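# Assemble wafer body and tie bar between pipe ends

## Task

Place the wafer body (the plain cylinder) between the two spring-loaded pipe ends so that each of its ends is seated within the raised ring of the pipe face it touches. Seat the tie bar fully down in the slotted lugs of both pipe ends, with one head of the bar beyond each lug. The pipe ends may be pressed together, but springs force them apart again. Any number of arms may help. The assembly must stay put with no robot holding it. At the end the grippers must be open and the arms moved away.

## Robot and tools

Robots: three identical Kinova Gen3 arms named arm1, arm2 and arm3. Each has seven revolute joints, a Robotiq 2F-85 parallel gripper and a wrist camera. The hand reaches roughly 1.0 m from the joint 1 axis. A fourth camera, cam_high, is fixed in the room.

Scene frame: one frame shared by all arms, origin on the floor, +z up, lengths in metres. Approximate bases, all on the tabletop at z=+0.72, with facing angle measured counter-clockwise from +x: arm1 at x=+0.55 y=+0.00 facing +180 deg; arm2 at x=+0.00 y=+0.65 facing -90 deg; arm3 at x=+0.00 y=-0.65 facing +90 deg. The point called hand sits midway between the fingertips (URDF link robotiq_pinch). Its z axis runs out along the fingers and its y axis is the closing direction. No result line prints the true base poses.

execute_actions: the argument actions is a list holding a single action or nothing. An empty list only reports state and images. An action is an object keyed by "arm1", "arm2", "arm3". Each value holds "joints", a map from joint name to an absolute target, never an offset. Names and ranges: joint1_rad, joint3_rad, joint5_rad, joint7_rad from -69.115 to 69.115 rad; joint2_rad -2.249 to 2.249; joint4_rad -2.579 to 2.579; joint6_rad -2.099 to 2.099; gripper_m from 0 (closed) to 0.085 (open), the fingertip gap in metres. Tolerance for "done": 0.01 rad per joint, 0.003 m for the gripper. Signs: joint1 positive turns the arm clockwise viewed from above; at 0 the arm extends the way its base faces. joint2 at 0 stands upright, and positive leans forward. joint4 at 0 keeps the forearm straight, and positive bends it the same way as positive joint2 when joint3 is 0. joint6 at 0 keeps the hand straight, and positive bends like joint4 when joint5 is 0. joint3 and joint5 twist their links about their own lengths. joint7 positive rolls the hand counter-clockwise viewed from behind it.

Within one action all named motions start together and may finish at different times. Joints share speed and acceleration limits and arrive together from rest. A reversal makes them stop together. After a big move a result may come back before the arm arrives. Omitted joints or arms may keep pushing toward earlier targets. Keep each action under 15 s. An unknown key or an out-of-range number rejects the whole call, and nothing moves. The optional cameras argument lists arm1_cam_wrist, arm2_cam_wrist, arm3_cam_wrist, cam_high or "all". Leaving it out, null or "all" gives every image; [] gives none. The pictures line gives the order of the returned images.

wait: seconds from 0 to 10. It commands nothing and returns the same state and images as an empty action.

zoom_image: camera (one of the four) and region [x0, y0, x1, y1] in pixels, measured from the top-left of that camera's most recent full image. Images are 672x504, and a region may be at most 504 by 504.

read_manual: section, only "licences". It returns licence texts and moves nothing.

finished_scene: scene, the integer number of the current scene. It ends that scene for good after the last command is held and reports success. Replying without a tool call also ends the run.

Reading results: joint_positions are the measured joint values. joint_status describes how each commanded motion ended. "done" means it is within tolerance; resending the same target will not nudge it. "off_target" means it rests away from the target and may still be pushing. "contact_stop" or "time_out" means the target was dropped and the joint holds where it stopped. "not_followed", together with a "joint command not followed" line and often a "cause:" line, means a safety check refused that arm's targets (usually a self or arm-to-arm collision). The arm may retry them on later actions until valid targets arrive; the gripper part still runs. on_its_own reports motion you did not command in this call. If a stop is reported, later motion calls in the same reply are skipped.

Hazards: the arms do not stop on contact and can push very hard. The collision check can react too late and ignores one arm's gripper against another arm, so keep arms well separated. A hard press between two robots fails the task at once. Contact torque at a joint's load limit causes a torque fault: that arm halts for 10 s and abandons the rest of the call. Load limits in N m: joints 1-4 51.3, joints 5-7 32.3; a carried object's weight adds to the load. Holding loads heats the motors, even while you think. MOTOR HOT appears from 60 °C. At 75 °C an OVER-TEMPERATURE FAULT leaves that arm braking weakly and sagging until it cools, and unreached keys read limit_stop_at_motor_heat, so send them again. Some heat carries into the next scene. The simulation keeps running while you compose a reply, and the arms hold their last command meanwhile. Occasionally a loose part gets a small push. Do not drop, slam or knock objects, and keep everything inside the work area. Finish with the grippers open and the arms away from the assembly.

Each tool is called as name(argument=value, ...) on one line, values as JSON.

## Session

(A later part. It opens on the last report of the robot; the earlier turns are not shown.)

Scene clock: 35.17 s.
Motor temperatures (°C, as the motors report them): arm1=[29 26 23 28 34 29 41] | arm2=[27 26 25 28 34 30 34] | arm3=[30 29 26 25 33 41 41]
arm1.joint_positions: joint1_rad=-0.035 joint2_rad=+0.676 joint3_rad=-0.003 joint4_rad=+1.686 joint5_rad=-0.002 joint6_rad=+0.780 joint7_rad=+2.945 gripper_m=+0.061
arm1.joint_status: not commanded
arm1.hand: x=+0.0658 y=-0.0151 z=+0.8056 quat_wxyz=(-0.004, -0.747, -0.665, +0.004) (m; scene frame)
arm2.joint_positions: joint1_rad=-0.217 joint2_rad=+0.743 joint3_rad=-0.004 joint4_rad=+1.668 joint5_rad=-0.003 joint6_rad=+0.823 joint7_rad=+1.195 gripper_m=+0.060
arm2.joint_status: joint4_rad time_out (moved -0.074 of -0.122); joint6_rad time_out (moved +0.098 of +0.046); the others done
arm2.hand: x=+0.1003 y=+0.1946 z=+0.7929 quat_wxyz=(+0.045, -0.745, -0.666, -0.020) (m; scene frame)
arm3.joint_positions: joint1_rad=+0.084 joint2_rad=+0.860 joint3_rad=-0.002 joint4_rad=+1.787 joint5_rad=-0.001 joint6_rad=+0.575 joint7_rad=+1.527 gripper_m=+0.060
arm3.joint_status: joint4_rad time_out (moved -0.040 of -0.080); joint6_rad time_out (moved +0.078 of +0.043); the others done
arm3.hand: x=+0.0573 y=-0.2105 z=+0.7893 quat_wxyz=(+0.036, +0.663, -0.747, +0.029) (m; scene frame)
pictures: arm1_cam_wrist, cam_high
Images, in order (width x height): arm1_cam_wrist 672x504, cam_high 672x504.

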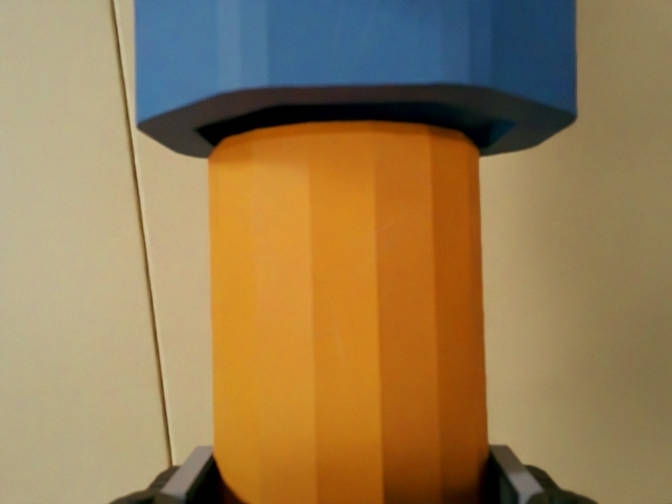

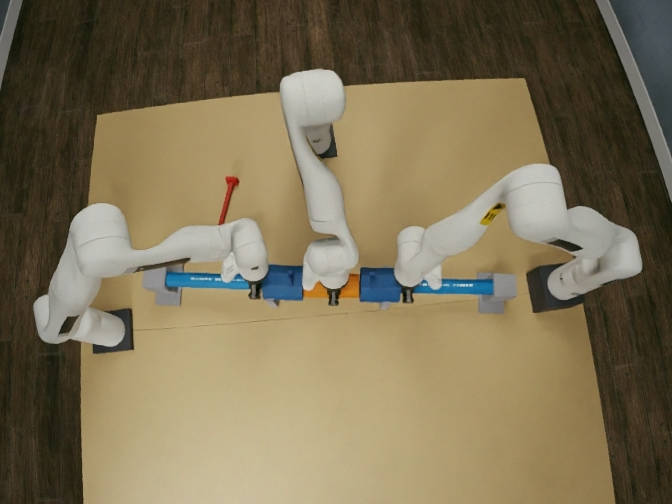

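execute_actions(actions=[{"arm1":{"joints":{"gripper_m":0.085}}}], cameras=[])

execute_actions(actions=[{"arm1":{"joints":{"joint2_rad":0.3475,"joint4_rad":1.4447,"joint6_rad":1.349}}}], cameras=[])

execute_actions(actions=[{"arm1":{"joints":{"joint1_rad":0.931,"joint2_rad":0.3058,"joint3_rad":0,"joint4_rad":2.061,"joint5_rad":0,"joint6_rad":0.7748,"joint7_rad":2.16}}}], cameras=["arm1_cam_wrist","cam_high"])

Scene clock: 36.40 s.
Motor temperatures (°C, as the motors report them): arm1=[29 26 23 28 34 29 41] | arm2=[27 26 25 28 34 30 34] | arm3=[30 29 26 25 33 41 41]
arm1.joint_positions: joint1_rad=-0.032 joint2_rad=+0.674 joint3_rad=+0.000 joint4_rad=+1.686 joint5_rad=+0.000 joint6_rad=+0.781 joint7_rad=+2.945 gripper_m=+0.085
arm1.joint_status: all done
arm1.hand: x=+0.0656 y=-0.0115 z=+0.8064 quat_wxyz=(-0.002, -0.748, -0.663, +0.003) (m; scene frame)
arm2.joint_positions: joint1_rad=-0.216 joint2_rad=+0.743 joint3_rad=-0.003 joint4_rad=+1.667 joint5_rad=-0.002 joint6_rad=+0.822 joint7_rad=+1.195 gripper_m=+0.060
arm2.joint_status: not commanded
arm2.hand: x=+0.0998 y=+0.1934 z=+0.7928 quat_wxyz=(+0.044, -0.745, -0.665, -0.020) (m; scene frame)
arm3.joint_positions: joint1_rad=+0.084 joint2_rad=+0.860 joint3_rad=-0.002 joint4_rad=+1.787 joint5_rad=-0.001 joint6_rad=+0.574 joint7_rad=+1.527 gripper_m=+0.060
arm3.joint_status: not commanded
arm3.hand: x=+0.0573 y=-0.2104 z=+0.7893 quat_wxyz=(+0.036, +0.663, -0.747, +0.029) (m; scene frame)
pictures: none
No camera images: the call's "cameras" was empty. Leave "cameras" out to get every camera's image.

Scene clock: 37.83 s.
Motor temperatures (°C, as the motors report them): arm1=[29 26 23 28 34 29 41] | arm2=[27 26 25 28 34 30 34] | arm3=[30 29 26 25 33 41 41]
arm1.joint_positions: joint1_rad=-0.032 joint2_rad=+0.348 joint3_rad=+0.000 joint4_rad=+1.445 joint5_rad=+0.000 joint6_rad=+1.349 joint7_rad=+2.945 gripper_m=+0.085
arm1.joint_status: all done
arm1.hand: x=+0.1000 y=-0.0072 z=+1.0273 quat_wxyz=(-0.002, -0.748, -0.663, +0.003) (m; scene frame)
arm2.joint_positions: joint1_rad=-0.216 joint2_rad=+0.743 joint3_rad=-0.003 joint4_rad=+1.667 joint5_rad=-0.002 joint6_rad=+0.822 joint7_rad=+1.195 gripper_m=+0.060
arm2.joint_status: not commanded
arm2.hand: x=+0.0998 y=+0.1934 z=+0.7928 quat_wxyz=(+0.044, -0.745, -0.665, -0.020) (m; scene frame)
arm3.joint_positions: joint1_rad=+0.084 joint2_rad=+0.860 joint3_rad=-0.002 joint4_rad=+1.787 joint5_rad=-0.001 joint6_rad=+0.574 joint7_rad=+1.527 gripper_m=+0.060
arm3.joint_status: not commanded
arm3.hand: x=+0.0573 y=-0.2104 z=+0.7893 quat_wxyz=(+0.036, +0.663, -0.747, +0.029) (m; scene frame)
pictures: none
No camera images: the call's "cameras" was empty. Leave "cameras" out to get every camera's image.

Scene clock: 42.10 s.
Motor temperatures (°C, as the motors report them): arm1=[29 26 23 28 34 29 41] | arm2=[27 27 25 28 34 30 34] | arm3=[30 29 26 25 33 41 41]
arm1.joint_positions: joint1_rad=+0.087 joint2_rad=+0.342 joint3_rad=+0.000 joint4_rad=+1.520 joint5_rad=+0.000 joint6_rad=+1.279 joint7_rad=+2.850 gripper_m=+0.085
arm1.joint_status: joint1_rad time_out (moved +0.119 of +0.963); joint2_rad time_out (moved -0.005 of -0.042); joint4_rad time_out (moved +0.075 of +0.616); joint6_rad time_out (moved -0.070 of -0.574); joint7_rad time_out (moved -0.095 of -0.785); the others done
arm1.hand: x=+0.1095 y=+0.0458 z=+1.0065 quat_wxyz=(-0.002, -0.815, -0.580, +0.003) (m; scene frame)
arm2.joint_positions: joint1_rad=-0.216 joint2_rad=+0.743 joint3_rad=-0.003 joint4_rad=+1.667 joint5_rad=-0.002 joint6_rad=+0.822 joint7_rad=+1.195 gripper_m=+0.060
arm2.joint_status: not commanded
arm2.hand: x=+0.0998 y=+0.1934 z=+0.7928 quat_wxyz=(+0.044, -0.745, -0.665, -0.020) (m; scene frame)
arm3.joint_positions: joint1_rad=+0.084 joint2_rad=+0.860 joint3_rad=-0.002 joint4_rad=+1.787 joint5_rad=-0.001 joint6_rad=+0.574 joint7_rad=+1.527 gripper_m=+0.060
arm3.joint_status: not commanded
arm3.hand: x=+0.0573 y=-0.2104 z=+0.7893 quat_wxyz=(+0.036, +0.663, -0.747, +0.029) (m; scene frame)
pictures: arm1_cam_wrist, cam_high
joint command not followed: on one or more control steps a check withheld the commanded joint targets of the arm1 arm, and it was not sent them on those steps.
cause: the commanded joint targets would bring a part of the robot too close to another arm; next, command targets that bring no part of the robot closer to that arm.
Images, in order (width x height): arm1_cam_wrist 672x504, cam_high 672x504.

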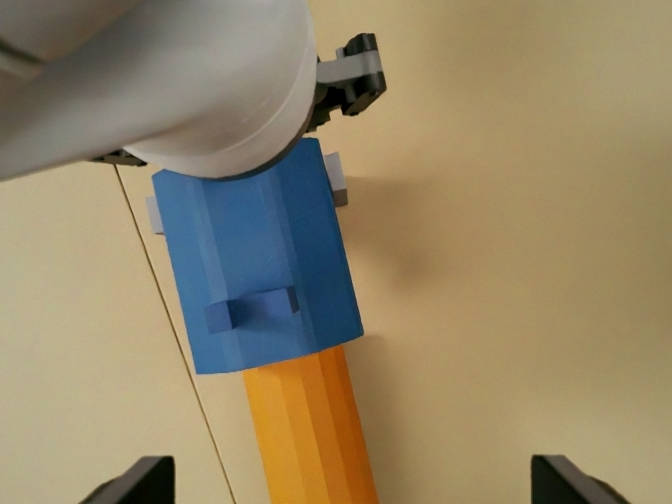

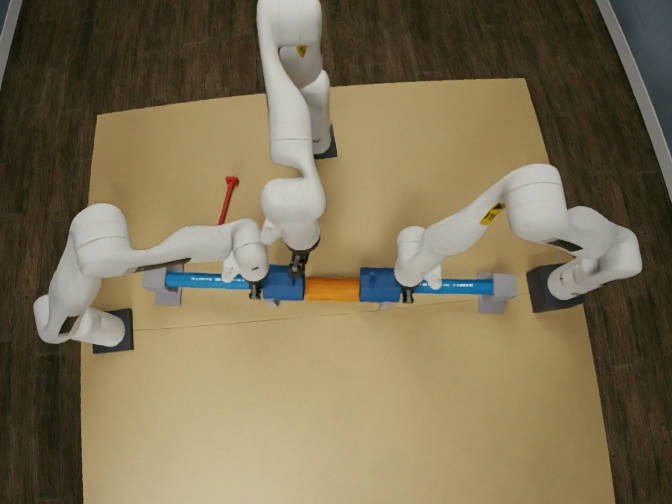

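Retract first, then rotate.

execute_actions(actions=[{"arm1":{"joints":{"joint1_rad":0.0,"joint2_rad":0.3058,"joint4_rad":2.061,"joint6_rad":0.7748,"joint7_rad":2.16}}}], cameras=[])

execute_actions(actions=[{"arm1":{"joints":{"joint1_rad":0.931}}}], cameras=["arm1_cam_wrist","cam_high"])

Scene clock: 43.93 s.
Motor temperatures (°C, as the motors report them): arm1=[29 26 23 28 34 29 41] | arm2=[27 27 25 28 34 30 34] | arm3=[30 29 26 25 33 41 41]
arm1.joint_positions: joint1_rad=+0.000 joint2_rad=+0.306 joint3_rad=+0.000 joint4_rad=+2.061 joint5_rad=+0.000 joint6_rad=+0.775 joint7_rad=+2.160 gripper_m=+0.085
arm1.joint_status: all done
arm1.hand: x=+0.2030 y=+0.0107 z=+0.8770 quat_wxyz=(-0.003, -0.950, -0.311, +0.002) (m; scene frame)
arm2.joint_positions: joint1_rad=-0.216 joint2_rad=+0.743 joint3_rad=-0.003 joint4_rad=+1.667 joint5_rad=-0.002 joint6_rad=+0.822 joint7_rad=+1.195 gripper_m=+0.060
arm2.joint_status: not commanded
arm2.hand: x=+0.0998 y=+0.1934 z=+0.7928 quat_wxyz=(+0.044, -0.745, -0.665, -0.020) (m; scene frame)
arm3.joint_positions: joint1_rad=+0.084 joint2_rad=+0.860 joint3_rad=-0.002 joint4_rad=+1.787 joint5_rad=-0.001 joint6_rad=+0.574 joint7_rad=+1.527 gripper_m=+0.060
arm3.joint_status: not commanded
arm3.hand: x=+0.0573 y=-0.2104 z=+0.7893 quat_wxyz=(+0.036, +0.663, -0.747, +0.029) (m; scene frame)
pictures: none
No camera images: the call's "cameras" was empty. Leave "cameras" out to get every camera's image.

Scene clock: 46.20 s.
Motor temperatures (°C, as the motors report them): arm1=[29 26 23 28 34 29 41] | arm2=[27 27 25 28 34 30 34] | arm3=[30 30 26 25 33 41 41]
arm1.joint_positions: joint1_rad=+0.931 joint2_rad=+0.306 joint3_rad=+0.000 joint4_rad=+2.061 joint5_rad=+0.000 joint6_rad=+0.775 joint7_rad=+2.160 gripper_m=+0.085
arm1.joint_status: all done
arm1.hand: x=+0.3505 y=+0.2854 z=+0.8746 quat_wxyz=(-0.004, -0.989, +0.148, +0.001) (m; scene frame)
arm2.joint_positions: joint1_rad=-0.216 joint2_rad=+0.743 joint3_rad=-0.003 joint4_rad=+1.667 joint5_rad=-0.002 joint6_rad=+0.822 joint7_rad=+1.195 gripper_m=+0.060
arm2.joint_status: not commanded
arm2.hand: x=+0.0998 y=+0.1934 z=+0.7928 quat_wxyz=(+0.044, -0.745, -0.665, -0.020) (m; scene frame)
arm3.joint_positions: joint1_rad=+0.084 joint2_rad=+0.860 joint3_rad=-0.002 joint4_rad=+1.787 joint5_rad=-0.001 joint6_rad=+0.574 joint7_rad=+1.527 gripper_m=+0.060
arm3.joint_status: not commanded
arm3.hand: x=+0.0573 y=-0.2104 z=+0.7893 quat_wxyz=(+0.036, +0.663, -0.747, +0.029) (m; scene frame)
pictures: arm1_cam_wrist, cam_high
Images, in order (width x height): arm1_cam_wrist 672x504, cam_high 672x504.

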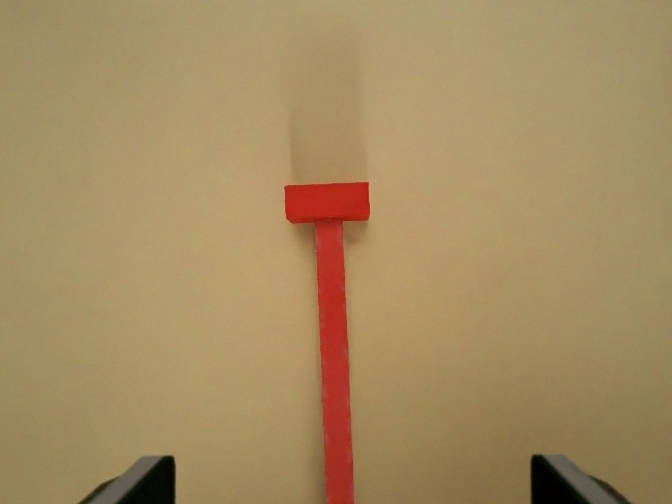

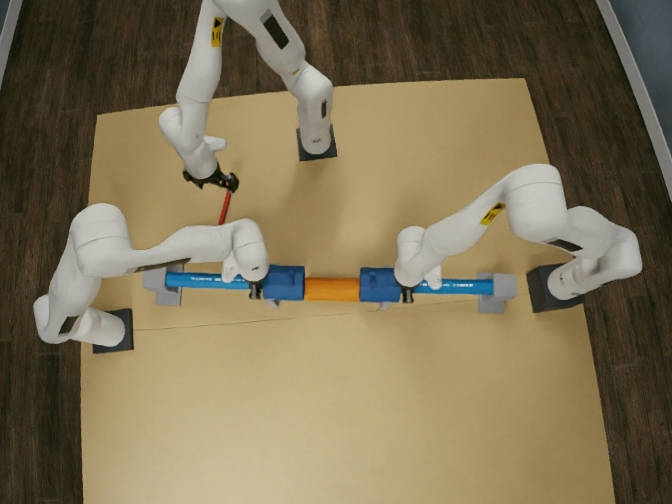

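execute_actions(actions=[{"arm1":{"joints":{"joint1_rad":0.8548,"joint2_rad":0.6392,"joint4_rad":2.0526,"joint6_rad":0.4498,"joint7_rad":2.12,"gripper_m":0.05}}}], cameras=[])

execute_actions(actions=[{"arm1":{"joints":{"gripper_m":0.0}}}], cameras=["arm1_cam_wrist","cam_high"])

Scene clock: 47.80 s.
Motor temperatures (°C, as the motors report them): arm1=[29 26 23 28 34 29 41] | arm2=[27 27 25 28 34 30 34] | arm3=[30 30 26 25 33 41 41]
arm1.joint_positions: joint1_rad=+0.855 joint2_rad=+0.639 joint3_rad=+0.000 joint4_rad=+2.053 joint5_rad=+0.000 joint6_rad=+0.450 joint7_rad=+2.120 gripper_m=+0.050
arm1.joint_status: all done
arm1.hand: x=+0.3009 y=+0.2983 z=+0.7527 quat_wxyz=(-0.004, -0.991, +0.130, +0.001) (m; scene frame)
arm2.joint_positions: joint1_rad=-0.216 joint2_rad=+0.743 joint3_rad=-0.003 joint4_rad=+1.667 joint5_rad=-0.002 joint6_rad=+0.822 joint7_rad=+1.195 gripper_m=+0.060
arm2.joint_status: not commanded
arm2.hand: x=+0.0998 y=+0.1934 z=+0.7928 quat_wxyz=(+0.044, -0.745, -0.665, -0.020) (m; scene frame)
arm3.joint_positions: joint1_rad=+0.084 joint2_rad=+0.860 joint3_rad=-0.002 joint4_rad=+1.787 joint5_rad=-0.001 joint6_rad=+0.574 joint7_rad=+1.527 gripper_m=+0.060
arm3.joint_status: not commanded
arm3.hand: x=+0.0573 y=-0.2104 z=+0.7893 quat_wxyz=(+0.036, +0.663, -0.747, +0.029) (m; scene frame)
pictures: none
No camera images: the call's "cameras" was empty. Leave "cameras" out to get every camera's image.

Scene clock: 48.67 s.
Motor temperatures (°C, as the motors report them): arm1=[29 26 23 28 34 29 41] | arm2=[27 27 25 28 34 30 34] | arm3=[30 30 26 25 33 41 41]
arm1.joint_positions: joint1_rad=+0.855 joint2_rad=+0.638 joint3_rad=+0.000 joint4_rad=+2.053 joint5_rad=+0.000 joint6_rad=+0.450 joint7_rad=+2.120 gripper_m=+0.008
arm1.joint_status: gripper_m off_target (ended at +0.008, target +0.000)
arm1.hand: x=+0.3009 y=+0.2986 z=+0.7531 quat_wxyz=(-0.004, -0.991, +0.130, +0.001) (m; scene frame)
arm2.joint_positions: joint1_rad=-0.216 joint2_rad=+0.743 joint3_rad=-0.003 joint4_rad=+1.667 joint5_rad=-0.002 joint6_rad=+0.822 joint7_rad=+1.195 gripper_m=+0.060
arm2.joint_status: not commanded
arm2.hand: x=+0.0998 y=+0.1934 z=+0.7928 quat_wxyz=(+0.044, -0.745, -0.665, -0.020) (m; scene frame)
arm3.joint_positions: joint1_rad=+0.084 joint2_rad=+0.860 joint3_rad=-0.002 joint4_rad=+1.787 joint5_rad=-0.001 joint6_rad=+0.574 joint7_rad=+1.527 gripper_m=+0.060
arm3.joint_status: not commanded
arm3.hand: x=+0.0573 y=-0.2104 z=+0.7893 quat_wxyz=(+0.036, +0.663, -0.747, +0.029) (m; scene frame)
pictures: arm1_cam_wrist, cam_high
Images, in order (width x height): arm1_cam_wrist 672x504, cam_high 672x504.

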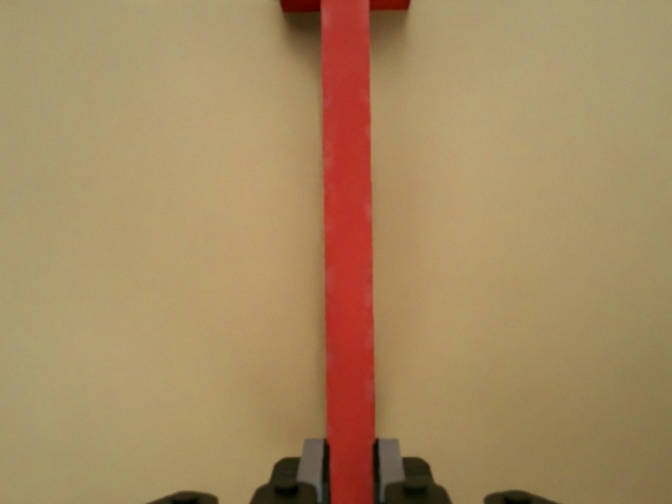

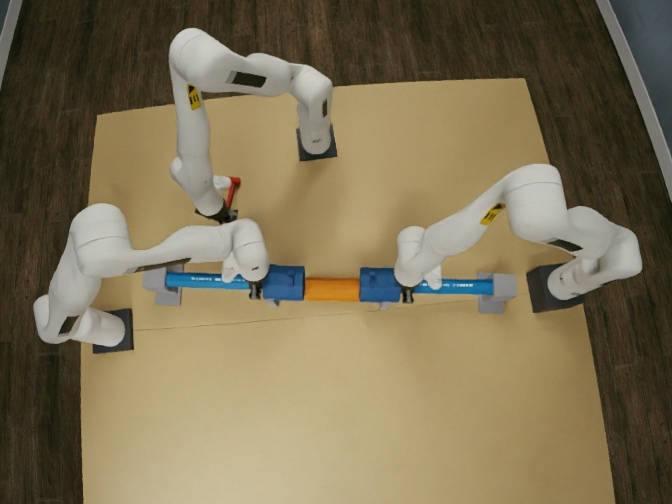

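execute_actions(actions=[{"arm1":{"joints":{"joint2_rad":0.2146,"joint4_rad":1.97,"joint6_rad":0.957}}}], cameras=[])

execute_actions(actions=[{"arm1":{"joints":{"joint1_rad":-0.035,"joint7_rad":2.945}}}], cameras=[])

execute_actions(actions=[{"arm1":{"joints":{"joint2_rad":0.535,"joint4_rad":1.577,"joint6_rad":1.0296}}}], cameras=["arm1_cam_wrist","cam_high"])

zoom_image(camera="cam_high", region=[200, 200, 460, 330])

Scene clock: 50.43 s.
Motor temperatures (°C, as the motors report them): arm1=[29 26 23 28 34 29 41] | arm2=[27 27 25 28 34 30 34] | arm3=[30 30 26 25 33 41 41]
arm1.joint_positions: joint1_rad=+0.855 joint2_rad=+0.216 joint3_rad=+0.000 joint4_rad=+1.970 joint5_rad=+0.000 joint6_rad=+0.957 joint7_rad=+2.120 gripper_m=+0.008
arm1.joint_status: all done
arm1.hand: x=+0.3298 y=+0.2696 z=+0.9278 quat_wxyz=(-0.004, -0.991, +0.130, +0.000) (m; scene frame)
arm2.joint_positions: joint1_rad=-0.216 joint2_rad=+0.743 joint3_rad=-0.003 joint4_rad=+1.667 joint5_rad=-0.002 joint6_rad=+0.822 joint7_rad=+1.195 gripper_m=+0.060
arm2.joint_status: not commanded
arm2.hand: x=+0.0998 y=+0.1934 z=+0.7928 quat_wxyz=(+0.044, -0.745, -0.665, -0.020) (m; scene frame)
arm3.joint_positions: joint1_rad=+0.084 joint2_rad=+0.860 joint3_rad=-0.002 joint4_rad=+1.787 joint5_rad=-0.001 joint6_rad=+0.574 joint7_rad=+1.527 gripper_m=+0.060
arm3.joint_status: not commanded
arm3.hand: x=+0.0573 y=-0.2104 z=+0.7893 quat_wxyz=(+0.036, +0.663, -0.747, +0.029) (m; scene frame)
pictures: none
No camera images: the call's "cameras" was empty. Leave "cameras" out to get every camera's image.

Scene clock: 52.67 s.
Motor temperatures (°C, as the motors report them): arm1=[29 26 23 28 34 29 41] | arm2=[27 27 25 28 34 30 34] | arm3=[30 30 26 25 33 41 41]
arm1.joint_positions: joint1_rad=-0.035 joint2_rad=+0.215 joint3_rad=+0.000 joint4_rad=+1.971 joint5_rad=+0.000 joint6_rad=+0.957 joint7_rad=+2.945 gripper_m=+0.008
arm1.joint_status: all done
arm1.hand: x=+0.2033 y=-0.0010 z=+0.9302 quat_wxyz=(-0.003, -0.747, -0.664, +0.003) (m; scene frame)
arm2.joint_positions: joint1_rad=-0.216 joint2_rad=+0.743 joint3_rad=-0.003 joint4_rad=+1.667 joint5_rad=-0.002 joint6_rad=+0.822 joint7_rad=+1.195 gripper_m=+0.060
arm2.joint_status: not commanded
arm2.hand: x=+0.0998 y=+0.1934 z=+0.7928 quat_wxyz=(+0.044, -0.745, -0.665, -0.020) (m; scene frame)
arm3.joint_positions: joint1_rad=+0.084 joint2_rad=+0.860 joint3_rad=-0.002 joint4_rad=+1.787 joint5_rad=-0.001 joint6_rad=+0.574 joint7_rad=+1.527 gripper_m=+0.060
arm3.joint_status: not commanded
arm3.hand: x=+0.0573 y=-0.2104 z=+0.7893 quat_wxyz=(+0.036, +0.663, -0.747, +0.029) (m; scene frame)
pictures: none
No camera images: the call's "cameras" was empty. Leave "cameras" out to get every camera's image.

Scene clock: 55.97 s.
Motor temperatures (°C, as the motors report them): arm1=[29 26 23 28 34 29 41] | arm2=[27 27 25 28 34 30 34] | arm3=[30 30 26 25 33 41 41]
arm1.joint_positions: joint1_rad=-0.034 joint2_rad=+0.534 joint3_rad=+0.000 joint4_rad=+1.598 joint5_rad=-0.001 joint6_rad=+1.056 joint7_rad=+2.943 gripper_m=+0.008
arm1.joint_status: joint4_rad time_out (moved -0.372 of -0.394); joint6_rad time_out (moved +0.099 of +0.073); the others done
arm1.hand: x=+0.0842 y=-0.0107 z=+0.8962 quat_wxyz=(-0.017, -0.748, -0.663, -0.015) (m; scene frame)
arm2.joint_positions: joint1_rad=-0.214 joint2_rad=+0.744 joint3_rad=-0.002 joint4_rad=+1.667 joint5_rad=-0.002 joint6_rad=+0.822 joint7_rad=+1.195 gripper_m=+0.060
arm2.joint_status: not commanded
arm2.hand: x=+0.0982 y=+0.1933 z=+0.7926 quat_wxyz=(+0.045, -0.746, -0.665, -0.019) (m; scene frame)
arm3.joint_positions: joint1_rad=+0.084 joint2_rad=+0.860 joint3_rad=-0.002 joint4_rad=+1.787 joint5_rad=-0.001 joint6_rad=+0.574 joint7_rad=+1.527 gripper_m=+0.060
arm3.joint_status: not commanded
arm3.hand: x=+0.0573 y=-0.2104 z=+0.7893 quat_wxyz=(+0.036, +0.663, -0.747, +0.029) (m; scene frame)
pictures: arm1_cam_wrist, cam_high
Images, in order (width x height): arm1_cam_wrist 672x504, cam_high 672x504.

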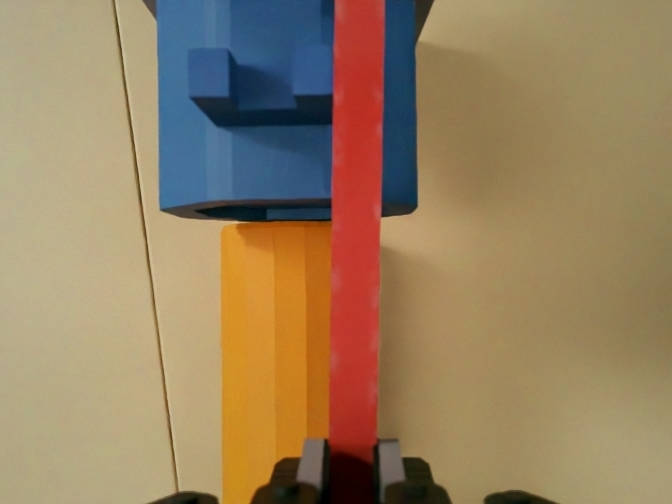

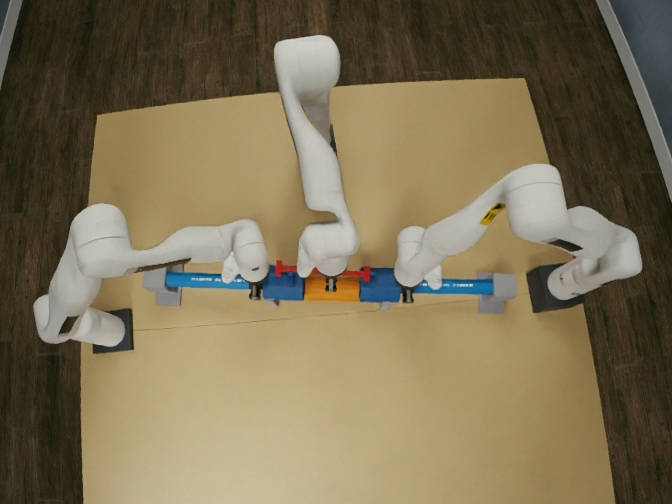

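Region (200, 200, 460, 330) of cam_high's 672x504 image, scaled by 1.938, with more detail than that image has.

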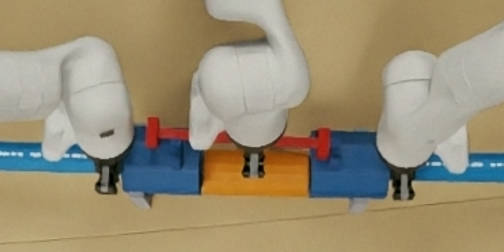

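execute_actions(actions=[{"arm1":{"joints":{"joint2_rad":0.50,"joint4_rad":1.58,"joint6_rad":1.0616,"joint5_rad":0}}}], cameras=[])

execute_actions(actions=[{"arm1":{"joints":{"joint1_rad":-0.092,"joint7_rad":2.888,"joint2_rad":0.533,"joint4_rad":1.5092,"joint6_rad":1.0994}}}], cameras=["arm1_cam_wrist","cam_high"])

zoom_image(camera="cam_high", region=[200, 200, 460, 330])

Scene clock: 63.33 s.
Motor temperatures (°C, as the motors report them): arm1=[29 26 23 28 34 29 41] | arm2=[27 27 25 28 34 30 34] | arm3=[30 30 26 25 33 41 41]
arm1.joint_positions: joint1_rad=-0.035 joint2_rad=+0.501 joint3_rad=+0.000 joint4_rad=+1.581 joint5_rad=+0.000 joint6_rad=+1.062 joint7_rad=+2.945 gripper_m=+0.008
arm1.joint_status: all done
arm1.hand: x=+0.0741 y=-0.0113 z=+0.9162 quat_wxyz=(-0.003, -0.747, -0.664, +0.003) (m; scene frame)
arm2.joint_positions: joint1_rad=-0.215 joint2_rad=+0.744 joint3_rad=-0.002 joint4_rad=+1.667 joint5_rad=-0.002 joint6_rad=+0.821 joint7_rad=+1.195 gripper_m=+0.060
arm2.joint_status: not commanded
arm2.hand: x=+0.0990 y=+0.1930 z=+0.7925 quat_wxyz=(+0.044, -0.745, -0.665, -0.019) (m; scene frame)
arm3.joint_positions: joint1_rad=+0.084 joint2_rad=+0.860 joint3_rad=-0.002 joint4_rad=+1.787 joint5_rad=-0.001 joint6_rad=+0.574 joint7_rad=+1.527 gripper_m=+0.060
arm3.joint_status: not commanded
arm3.hand: x=+0.0573 y=-0.2104 z=+0.7893 quat_wxyz=(+0.036, +0.663, -0.747, +0.029) (m; scene frame)
pictures: none
No camera images: the call's "cameras" was empty. Leave "cameras" out to get every camera's image.

Scene clock: 65.53 s.
Motor temperatures (°C, as the motors report them): arm1=[29 26 23 28 34 29 41] | arm2=[27 27 25 28 34 30 34] | arm3=[30 30 26 25 33 41 41]
arm1.joint_positions: joint1_rad=-0.065 joint2_rad=+0.533 joint3_rad=+0.010 joint4_rad=+1.524 joint5_rad=+0.010 joint6_rad=+1.117 joint7_rad=+2.892 gripper_m=+0.008
arm1.joint_status: joint1_rad time_out (moved -0.030 of -0.057); joint4_rad time_out (moved -0.057 of -0.071); joint6_rad time_out (moved +0.056 of +0.038); the others done
arm1.hand: x=+0.0682 y=-0.0186 z=+0.9167 quat_wxyz=(-0.006, -0.757, -0.654, -0.014) (m; scene frame)
arm2.joint_positions: joint1_rad=-0.215 joint2_rad=+0.744 joint3_rad=-0.002 joint4_rad=+1.667 joint5_rad=-0.002 joint6_rad=+0.821 joint7_rad=+1.195 gripper_m=+0.060
arm2.joint_status: not commanded
arm2.hand: x=+0.0990 y=+0.1930 z=+0.7925 quat_wxyz=(+0.044, -0.745, -0.665, -0.019) (m; scene frame)
arm3.joint_positions: joint1_rad=+0.083 joint2_rad=+0.860 joint3_rad=-0.003 joint4_rad=+1.796 joint5_rad=-0.001 joint6_rad=+0.582 joint7_rad=+1.528 gripper_m=+0.060
arm3.joint_status: not commanded
arm3.hand: x=+0.0560 y=-0.2177 z=+0.7886 quat_wxyz=(+0.042, +0.663, -0.746, +0.034) (m; scene frame)
pictures: arm1_cam_wrist, cam_high
Images, in order (width x height): arm1_cam_wrist 672x504, cam_high 672x504.

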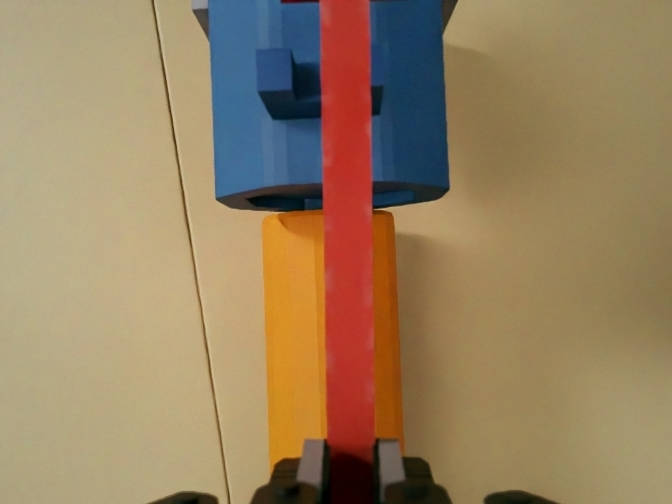

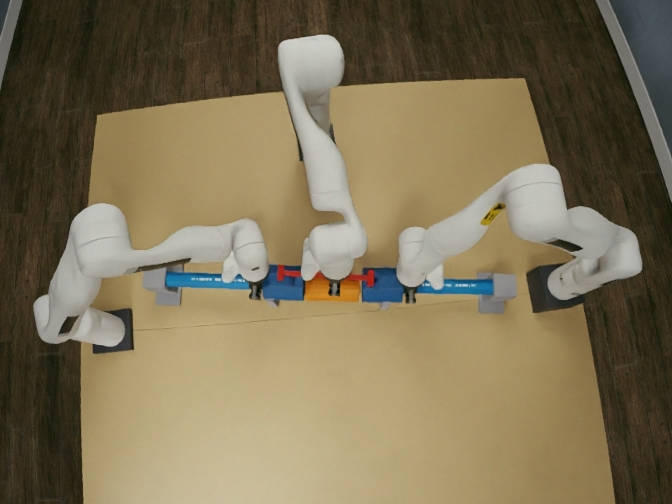

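Region (200, 200, 460, 330) of cam_high's 672x504 image, scaled by 1.938, with more detail than that image has.

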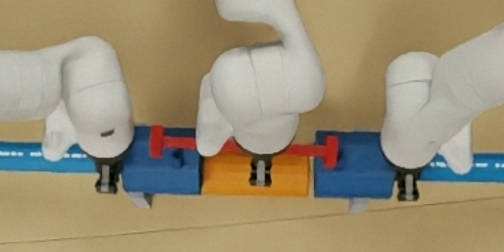

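execute_actions(actions=[{"arm1":{"joints":{"joint1_rad":-0.05,"joint3_rad":0,"joint5_rad":0,"joint2_rad":0.503,"joint4_rad":1.4556,"joint6_rad":1.183}},"arm3":{"joints":{"joint4_rad":1.77,"joint6_rad":0.56}}}], cameras=[])

execute_actions(actions=[{"arm1":{"joints":{"joint1_rad":-0.095,"joint7_rad":2.885}}}], cameras=["arm1_cam_wrist","cam_high"])

zoom_image(camera="cam_high", region=[200, 200, 460, 330])

Scene clock: 67.37 s.
Motor temperatures (°C, as the motors report them): arm1=[29 26 23 28 34 29 41] | arm2=[27 27 25 28 34 30 34] | arm3=[30 30 26 25 33 41 41]
arm1.joint_positions: joint1_rad=-0.050 joint2_rad=+0.504 joint3_rad=+0.000 joint4_rad=+1.456 joint5_rad=+0.000 joint6_rad=+1.183 joint7_rad=+2.891 gripper_m=+0.008
arm1.joint_status: all done
arm1.hand: x=+0.0568 y=-0.0200 z=+0.9500 quat_wxyz=(-0.003, -0.760, -0.650, +0.003) (m; scene frame)
arm2.joint_positions: joint1_rad=-0.216 joint2_rad=+0.744 joint3_rad=-0.003 joint4_rad=+1.667 joint5_rad=-0.003 joint6_rad=+0.822 joint7_rad=+1.195 gripper_m=+0.060
arm2.joint_status: not commanded
arm2.hand: x=+0.0999 y=+0.1939 z=+0.7925 quat_wxyz=(+0.045, -0.745, -0.665, -0.020) (m; scene frame)
arm3.joint_positions: joint1_rad=+0.084 joint2_rad=+0.862 joint3_rad=-0.002 joint4_rad=+1.788 joint5_rad=-0.001 joint6_rad=+0.573 joint7_rad=+1.527 gripper_m=+0.060
arm3.joint_status: joint4_rad time_out (moved -0.008 of -0.026); joint6_rad time_out (moved -0.009 of -0.022)
arm3.hand: x=+0.0573 y=-0.2107 z=+0.7886 quat_wxyz=(+0.036, +0.663, -0.747, +0.029) (m; scene frame)
pictures: none
No camera images: the call's "cameras" was empty. Leave "cameras" out to get every camera's image.

not run: a stop came earlier in this reply.

Region (200, 200, 460, 330) of cam_high's 672x504 image, scaled by 1.938, with more detail than that image has.

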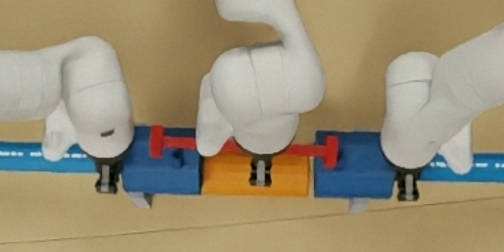

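execute_actions(actions=[{"arm1":{"joints":{"joint1_rad":-0.095,"joint7_rad":2.885}}}], cameras=["arm1_cam_wrist","cam_high"])

zoom_image(camera="cam_high", region=[200, 200, 460, 330])

Scene clock: 68.13 s.
Motor temperatures (°C, as the motors report them): arm1=[29 26 23 28 34 29 41] | arm2=[27 27 25 28 34 30 34] | arm3=[30 30 26 25 33 41 41]
arm1.joint_positions: joint1_rad=-0.095 joint2_rad=+0.504 joint3_rad=+0.000 joint4_rad=+1.456 joint5_rad=+0.000 joint6_rad=+1.183 joint7_rad=+2.885 gripper_m=+0.008
arm1.joint_status: all done
arm1.hand: x=+0.0583 y=-0.0421 z=+0.9502 quat_wxyz=(-0.003, -0.747, -0.664, +0.003) (m; scene frame)
arm2.joint_positions: joint1_rad=-0.216 joint2_rad=+0.744 joint3_rad=-0.003 joint4_rad=+1.667 joint5_rad=-0.003 joint6_rad=+0.822 joint7_rad=+1.195 gripper_m=+0.060
arm2.joint_status: not commanded
arm2.hand: x=+0.0999 y=+0.1939 z=+0.7925 quat_wxyz=(+0.045, -0.745, -0.665, -0.020) (m; scene frame)
arm3.joint_positions: joint1_rad=+0.084 joint2_rad=+0.862 joint3_rad=-0.002 joint4_rad=+1.788 joint5_rad=-0.001 joint6_rad=+0.573 joint7_rad=+1.527 gripper_m=+0.060
arm3.joint_status: not commanded
arm3.hand: x=+0.0573 y=-0.2107 z=+0.7886 quat_wxyz=(+0.036, +0.663, -0.747, +0.029) (m; scene frame)
pictures: arm1_cam_wrist, cam_high
Images, in order (width x height): arm1_cam_wrist 672x504, cam_high 672x504.

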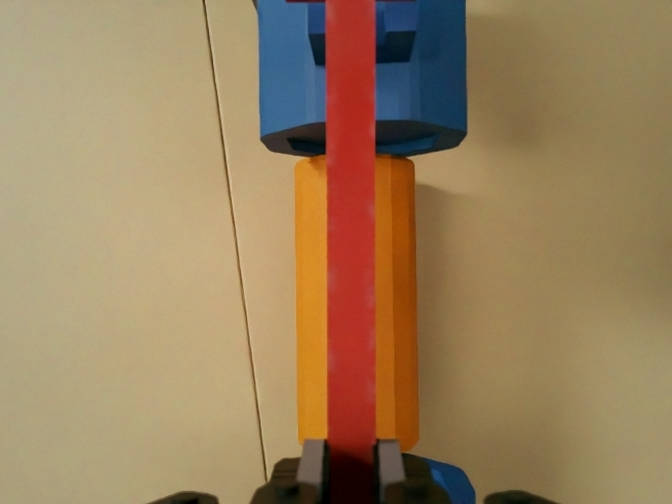

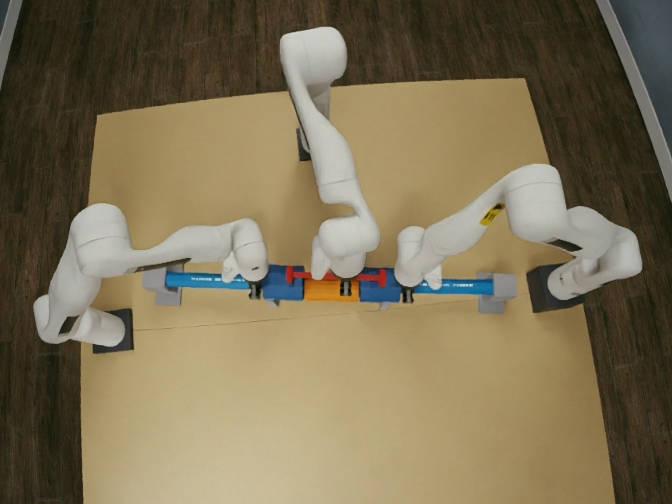

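Region (200, 200, 460, 330) of cam_high's 672x504 image, scaled by 1.938, with more detail than that image has.

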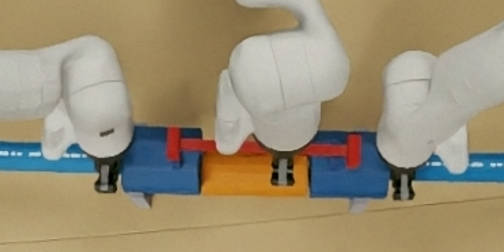

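execute_actions(actions=[{"arm1":{"joints":{"joint1_rad":-0.075,"joint7_rad":2.905}}}], cameras=[])

execute_actions(actions=[{"arm1":{"joints":{"joint2_rad":0.5539,"joint4_rad":1.5629,"joint6_rad":1.0248}}}], cameras=["arm1_cam_wrist","cam_high"])

zoom_image(camera="cam_high", region=[200, 200, 460, 330])

Scene clock: 68.83 s.
Motor temperatures (°C, as the motors report them): arm1=[29 26 23 28 34 29 41] | arm2=[27 27 25 28 34 30 34] | arm3=[30 30 26 25 33 41 41]
arm1.joint_positions: joint1_rad=-0.075 joint2_rad=+0.504 joint3_rad=+0.000 joint4_rad=+1.456 joint5_rad=+0.000 joint6_rad=+1.183 joint7_rad=+2.905 gripper_m=+0.008
arm1.joint_status: all done
arm1.hand: x=+0.0575 y=-0.0324 z=+0.9501 quat_wxyz=(-0.003, -0.747, -0.664, +0.003) (m; scene frame)
arm2.joint_positions: joint1_rad=-0.216 joint2_rad=+0.744 joint3_rad=-0.003 joint4_rad=+1.667 joint5_rad=-0.003 joint6_rad=+0.822 joint7_rad=+1.195 gripper_m=+0.060
arm2.joint_status: not commanded
arm2.hand: x=+0.0999 y=+0.1939 z=+0.7925 quat_wxyz=(+0.045, -0.745, -0.665, -0.020) (m; scene frame)
arm3.joint_positions: joint1_rad=+0.084 joint2_rad=+0.862 joint3_rad=-0.002 joint4_rad=+1.788 joint5_rad=-0.001 joint6_rad=+0.573 joint7_rad=+1.527 gripper_m=+0.060
arm3.joint_status: not commanded
arm3.hand: x=+0.0573 y=-0.2107 z=+0.7886 quat_wxyz=(+0.036, +0.663, -0.747, +0.029) (m; scene frame)
pictures: none
No camera images: the call's "cameras" was empty. Leave "cameras" out to get every camera's image.

Scene clock: 71.37 s.
Motor temperatures (°C, as the motors report them): arm1=[29 26 23 28 34 29 41] | arm2=[27 27 25 28 34 30 34] | arm3=[30 30 26 25 33 41 41]
arm1.joint_positions: joint1_rad=-0.075 joint2_rad=+0.510 joint3_rad=+0.000 joint4_rad=+1.552 joint5_rad=+0.000 joint6_rad=+1.040 joint7_rad=+2.905 gripper_m=+0.008
arm1.joint_status: joint2_rad time_out (moved +0.006 of +0.050); joint4_rad time_out (moved +0.095 of +0.107); joint6_rad time_out (moved -0.143 of -0.158)
arm1.hand: x=+0.0559 y=-0.0326 z=+0.9203 quat_wxyz=(+0.009, -0.747, -0.664, +0.020) (m; scene frame)
arm2.joint_positions: joint1_rad=-0.216 joint2_rad=+0.744 joint3_rad=-0.003 joint4_rad=+1.667 joint5_rad=-0.002 joint6_rad=+0.822 joint7_rad=+1.195 gripper_m=+0.060
arm2.joint_status: not commanded
arm2.hand: x=+0.0997 y=+0.1937 z=+0.7924 quat_wxyz=(+0.045, -0.745, -0.665, -0.020) (m; scene frame)
arm3.joint_positions: joint1_rad=+0.084 joint2_rad=+0.861 joint3_rad=-0.002 joint4_rad=+1.788 joint5_rad=-0.001 joint6_rad=+0.574 joint7_rad=+1.527 gripper_m=+0.060
arm3.joint_status: not commanded
arm3.hand: x=+0.0573 y=-0.2107 z=+0.7890 quat_wxyz=(+0.036, +0.663, -0.747, +0.029) (m; scene frame)
pictures: arm1_cam_wrist, cam_high
Images, in order (width x height): arm1_cam_wrist 672x504, cam_high 672x504.

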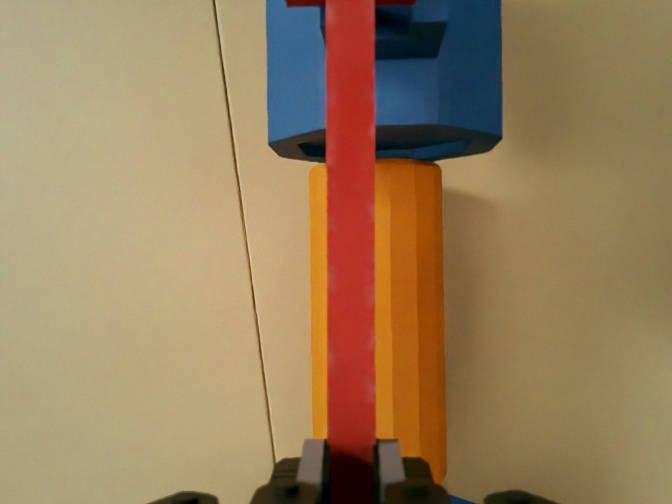

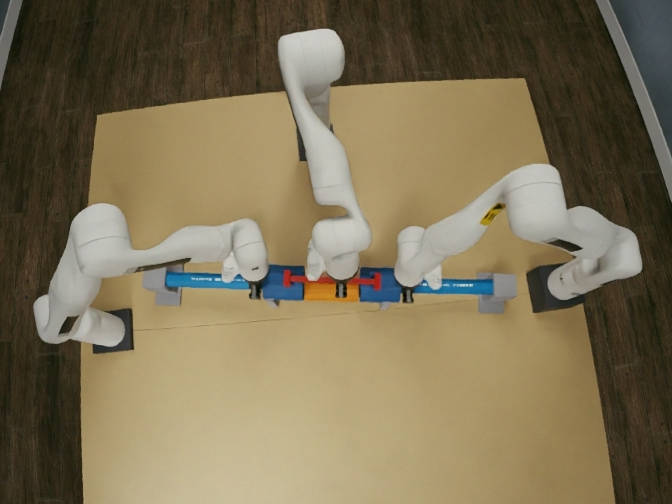

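Region (200, 200, 460, 330) of cam_high's 672x504 image, scaled by 1.938, with more detail than that image has.

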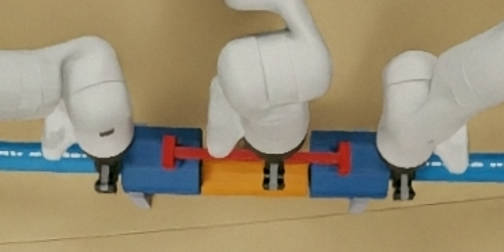

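execute_actions(actions=[{"arm1":{"joints":{"joint2_rad":0.496,"joint4_rad":1.5202,"joint6_rad":1.1254}},"arm2":{"joints":{"joint4_rad":1.60,"joint6_rad":0.79}},"arm3":{"joints":{"joint4_rad":1.72,"joint6_rad":0.54}}}], cameras=["arm1_cam_wrist","cam_high"])

zoom_image(camera="cam_high", region=[200, 200, 460, 330])

Scene clock: 73.77 s.
Motor temperatures (°C, as the motors report them): arm1=[29 26 23 28 34 29 41] | arm2=[27 27 25 28 34 31 34] | arm3=[30 30 26 26 33 41 41]
arm1.joint_positions: joint1_rad=-0.075 joint2_rad=+0.497 joint3_rad=+0.000 joint4_rad=+1.521 joint5_rad=+0.000 joint6_rad=+1.125 joint7_rad=+2.905 gripper_m=+0.008
arm1.joint_status: all done
arm1.hand: x=+0.0673 y=-0.0313 z=+0.9350 quat_wxyz=(-0.003, -0.747, -0.664, +0.003) (m; scene frame)
arm2.joint_positions: joint1_rad=-0.215 joint2_rad=+0.747 joint3_rad=-0.002 joint4_rad=+1.655 joint5_rad=-0.002 joint6_rad=+0.842 joint7_rad=+1.195 gripper_m=+0.060
arm2.joint_status: joint4_rad time_out (moved -0.012 of -0.067); joint6_rad time_out (moved +0.020 of -0.032)
arm2.hand: x=+0.0988 y=+0.1940 z=+0.7937 quat_wxyz=(+0.050, -0.745, -0.665, -0.022) (m; scene frame)
arm3.joint_positions: joint1_rad=+0.084 joint2_rad=+0.862 joint3_rad=-0.002 joint4_rad=+1.780 joint5_rad=-0.001 joint6_rad=+0.591 joint7_rad=+1.527 gripper_m=+0.060
arm3.joint_status: joint4_rad time_out (moved -0.008 of -0.068); joint6_rad time_out (moved +0.017 of -0.034)
arm3.hand: x=+0.0572 y=-0.2116 z=+0.7897 quat_wxyz=(+0.040, +0.663, -0.747, +0.032) (m; scene frame)
pictures: arm1_cam_wrist, cam_high
Images, in order (width x height): arm1_cam_wrist 672x504, cam_high 672x504.

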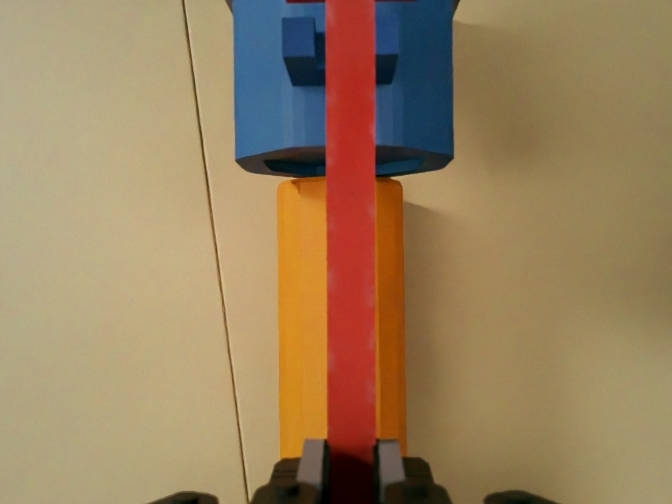

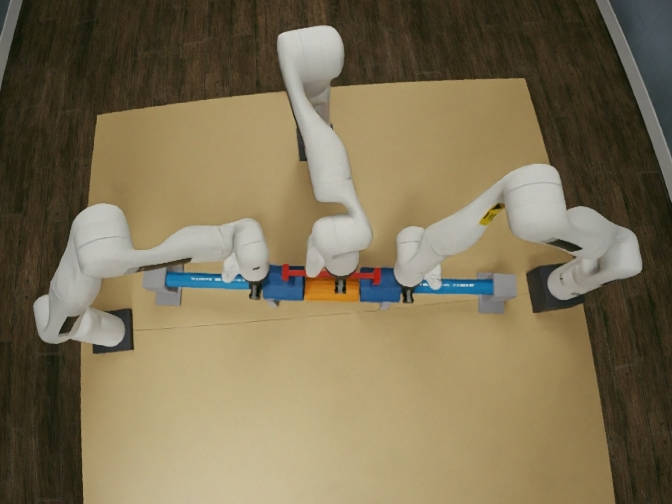

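Region (200, 200, 460, 330) of cam_high's 672x504 image, scaled by 1.938, with more detail than that image has.

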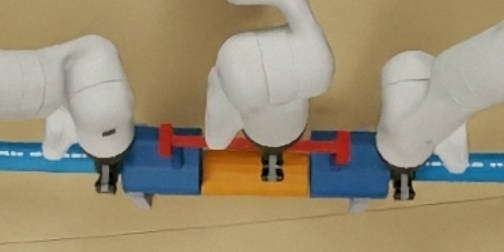

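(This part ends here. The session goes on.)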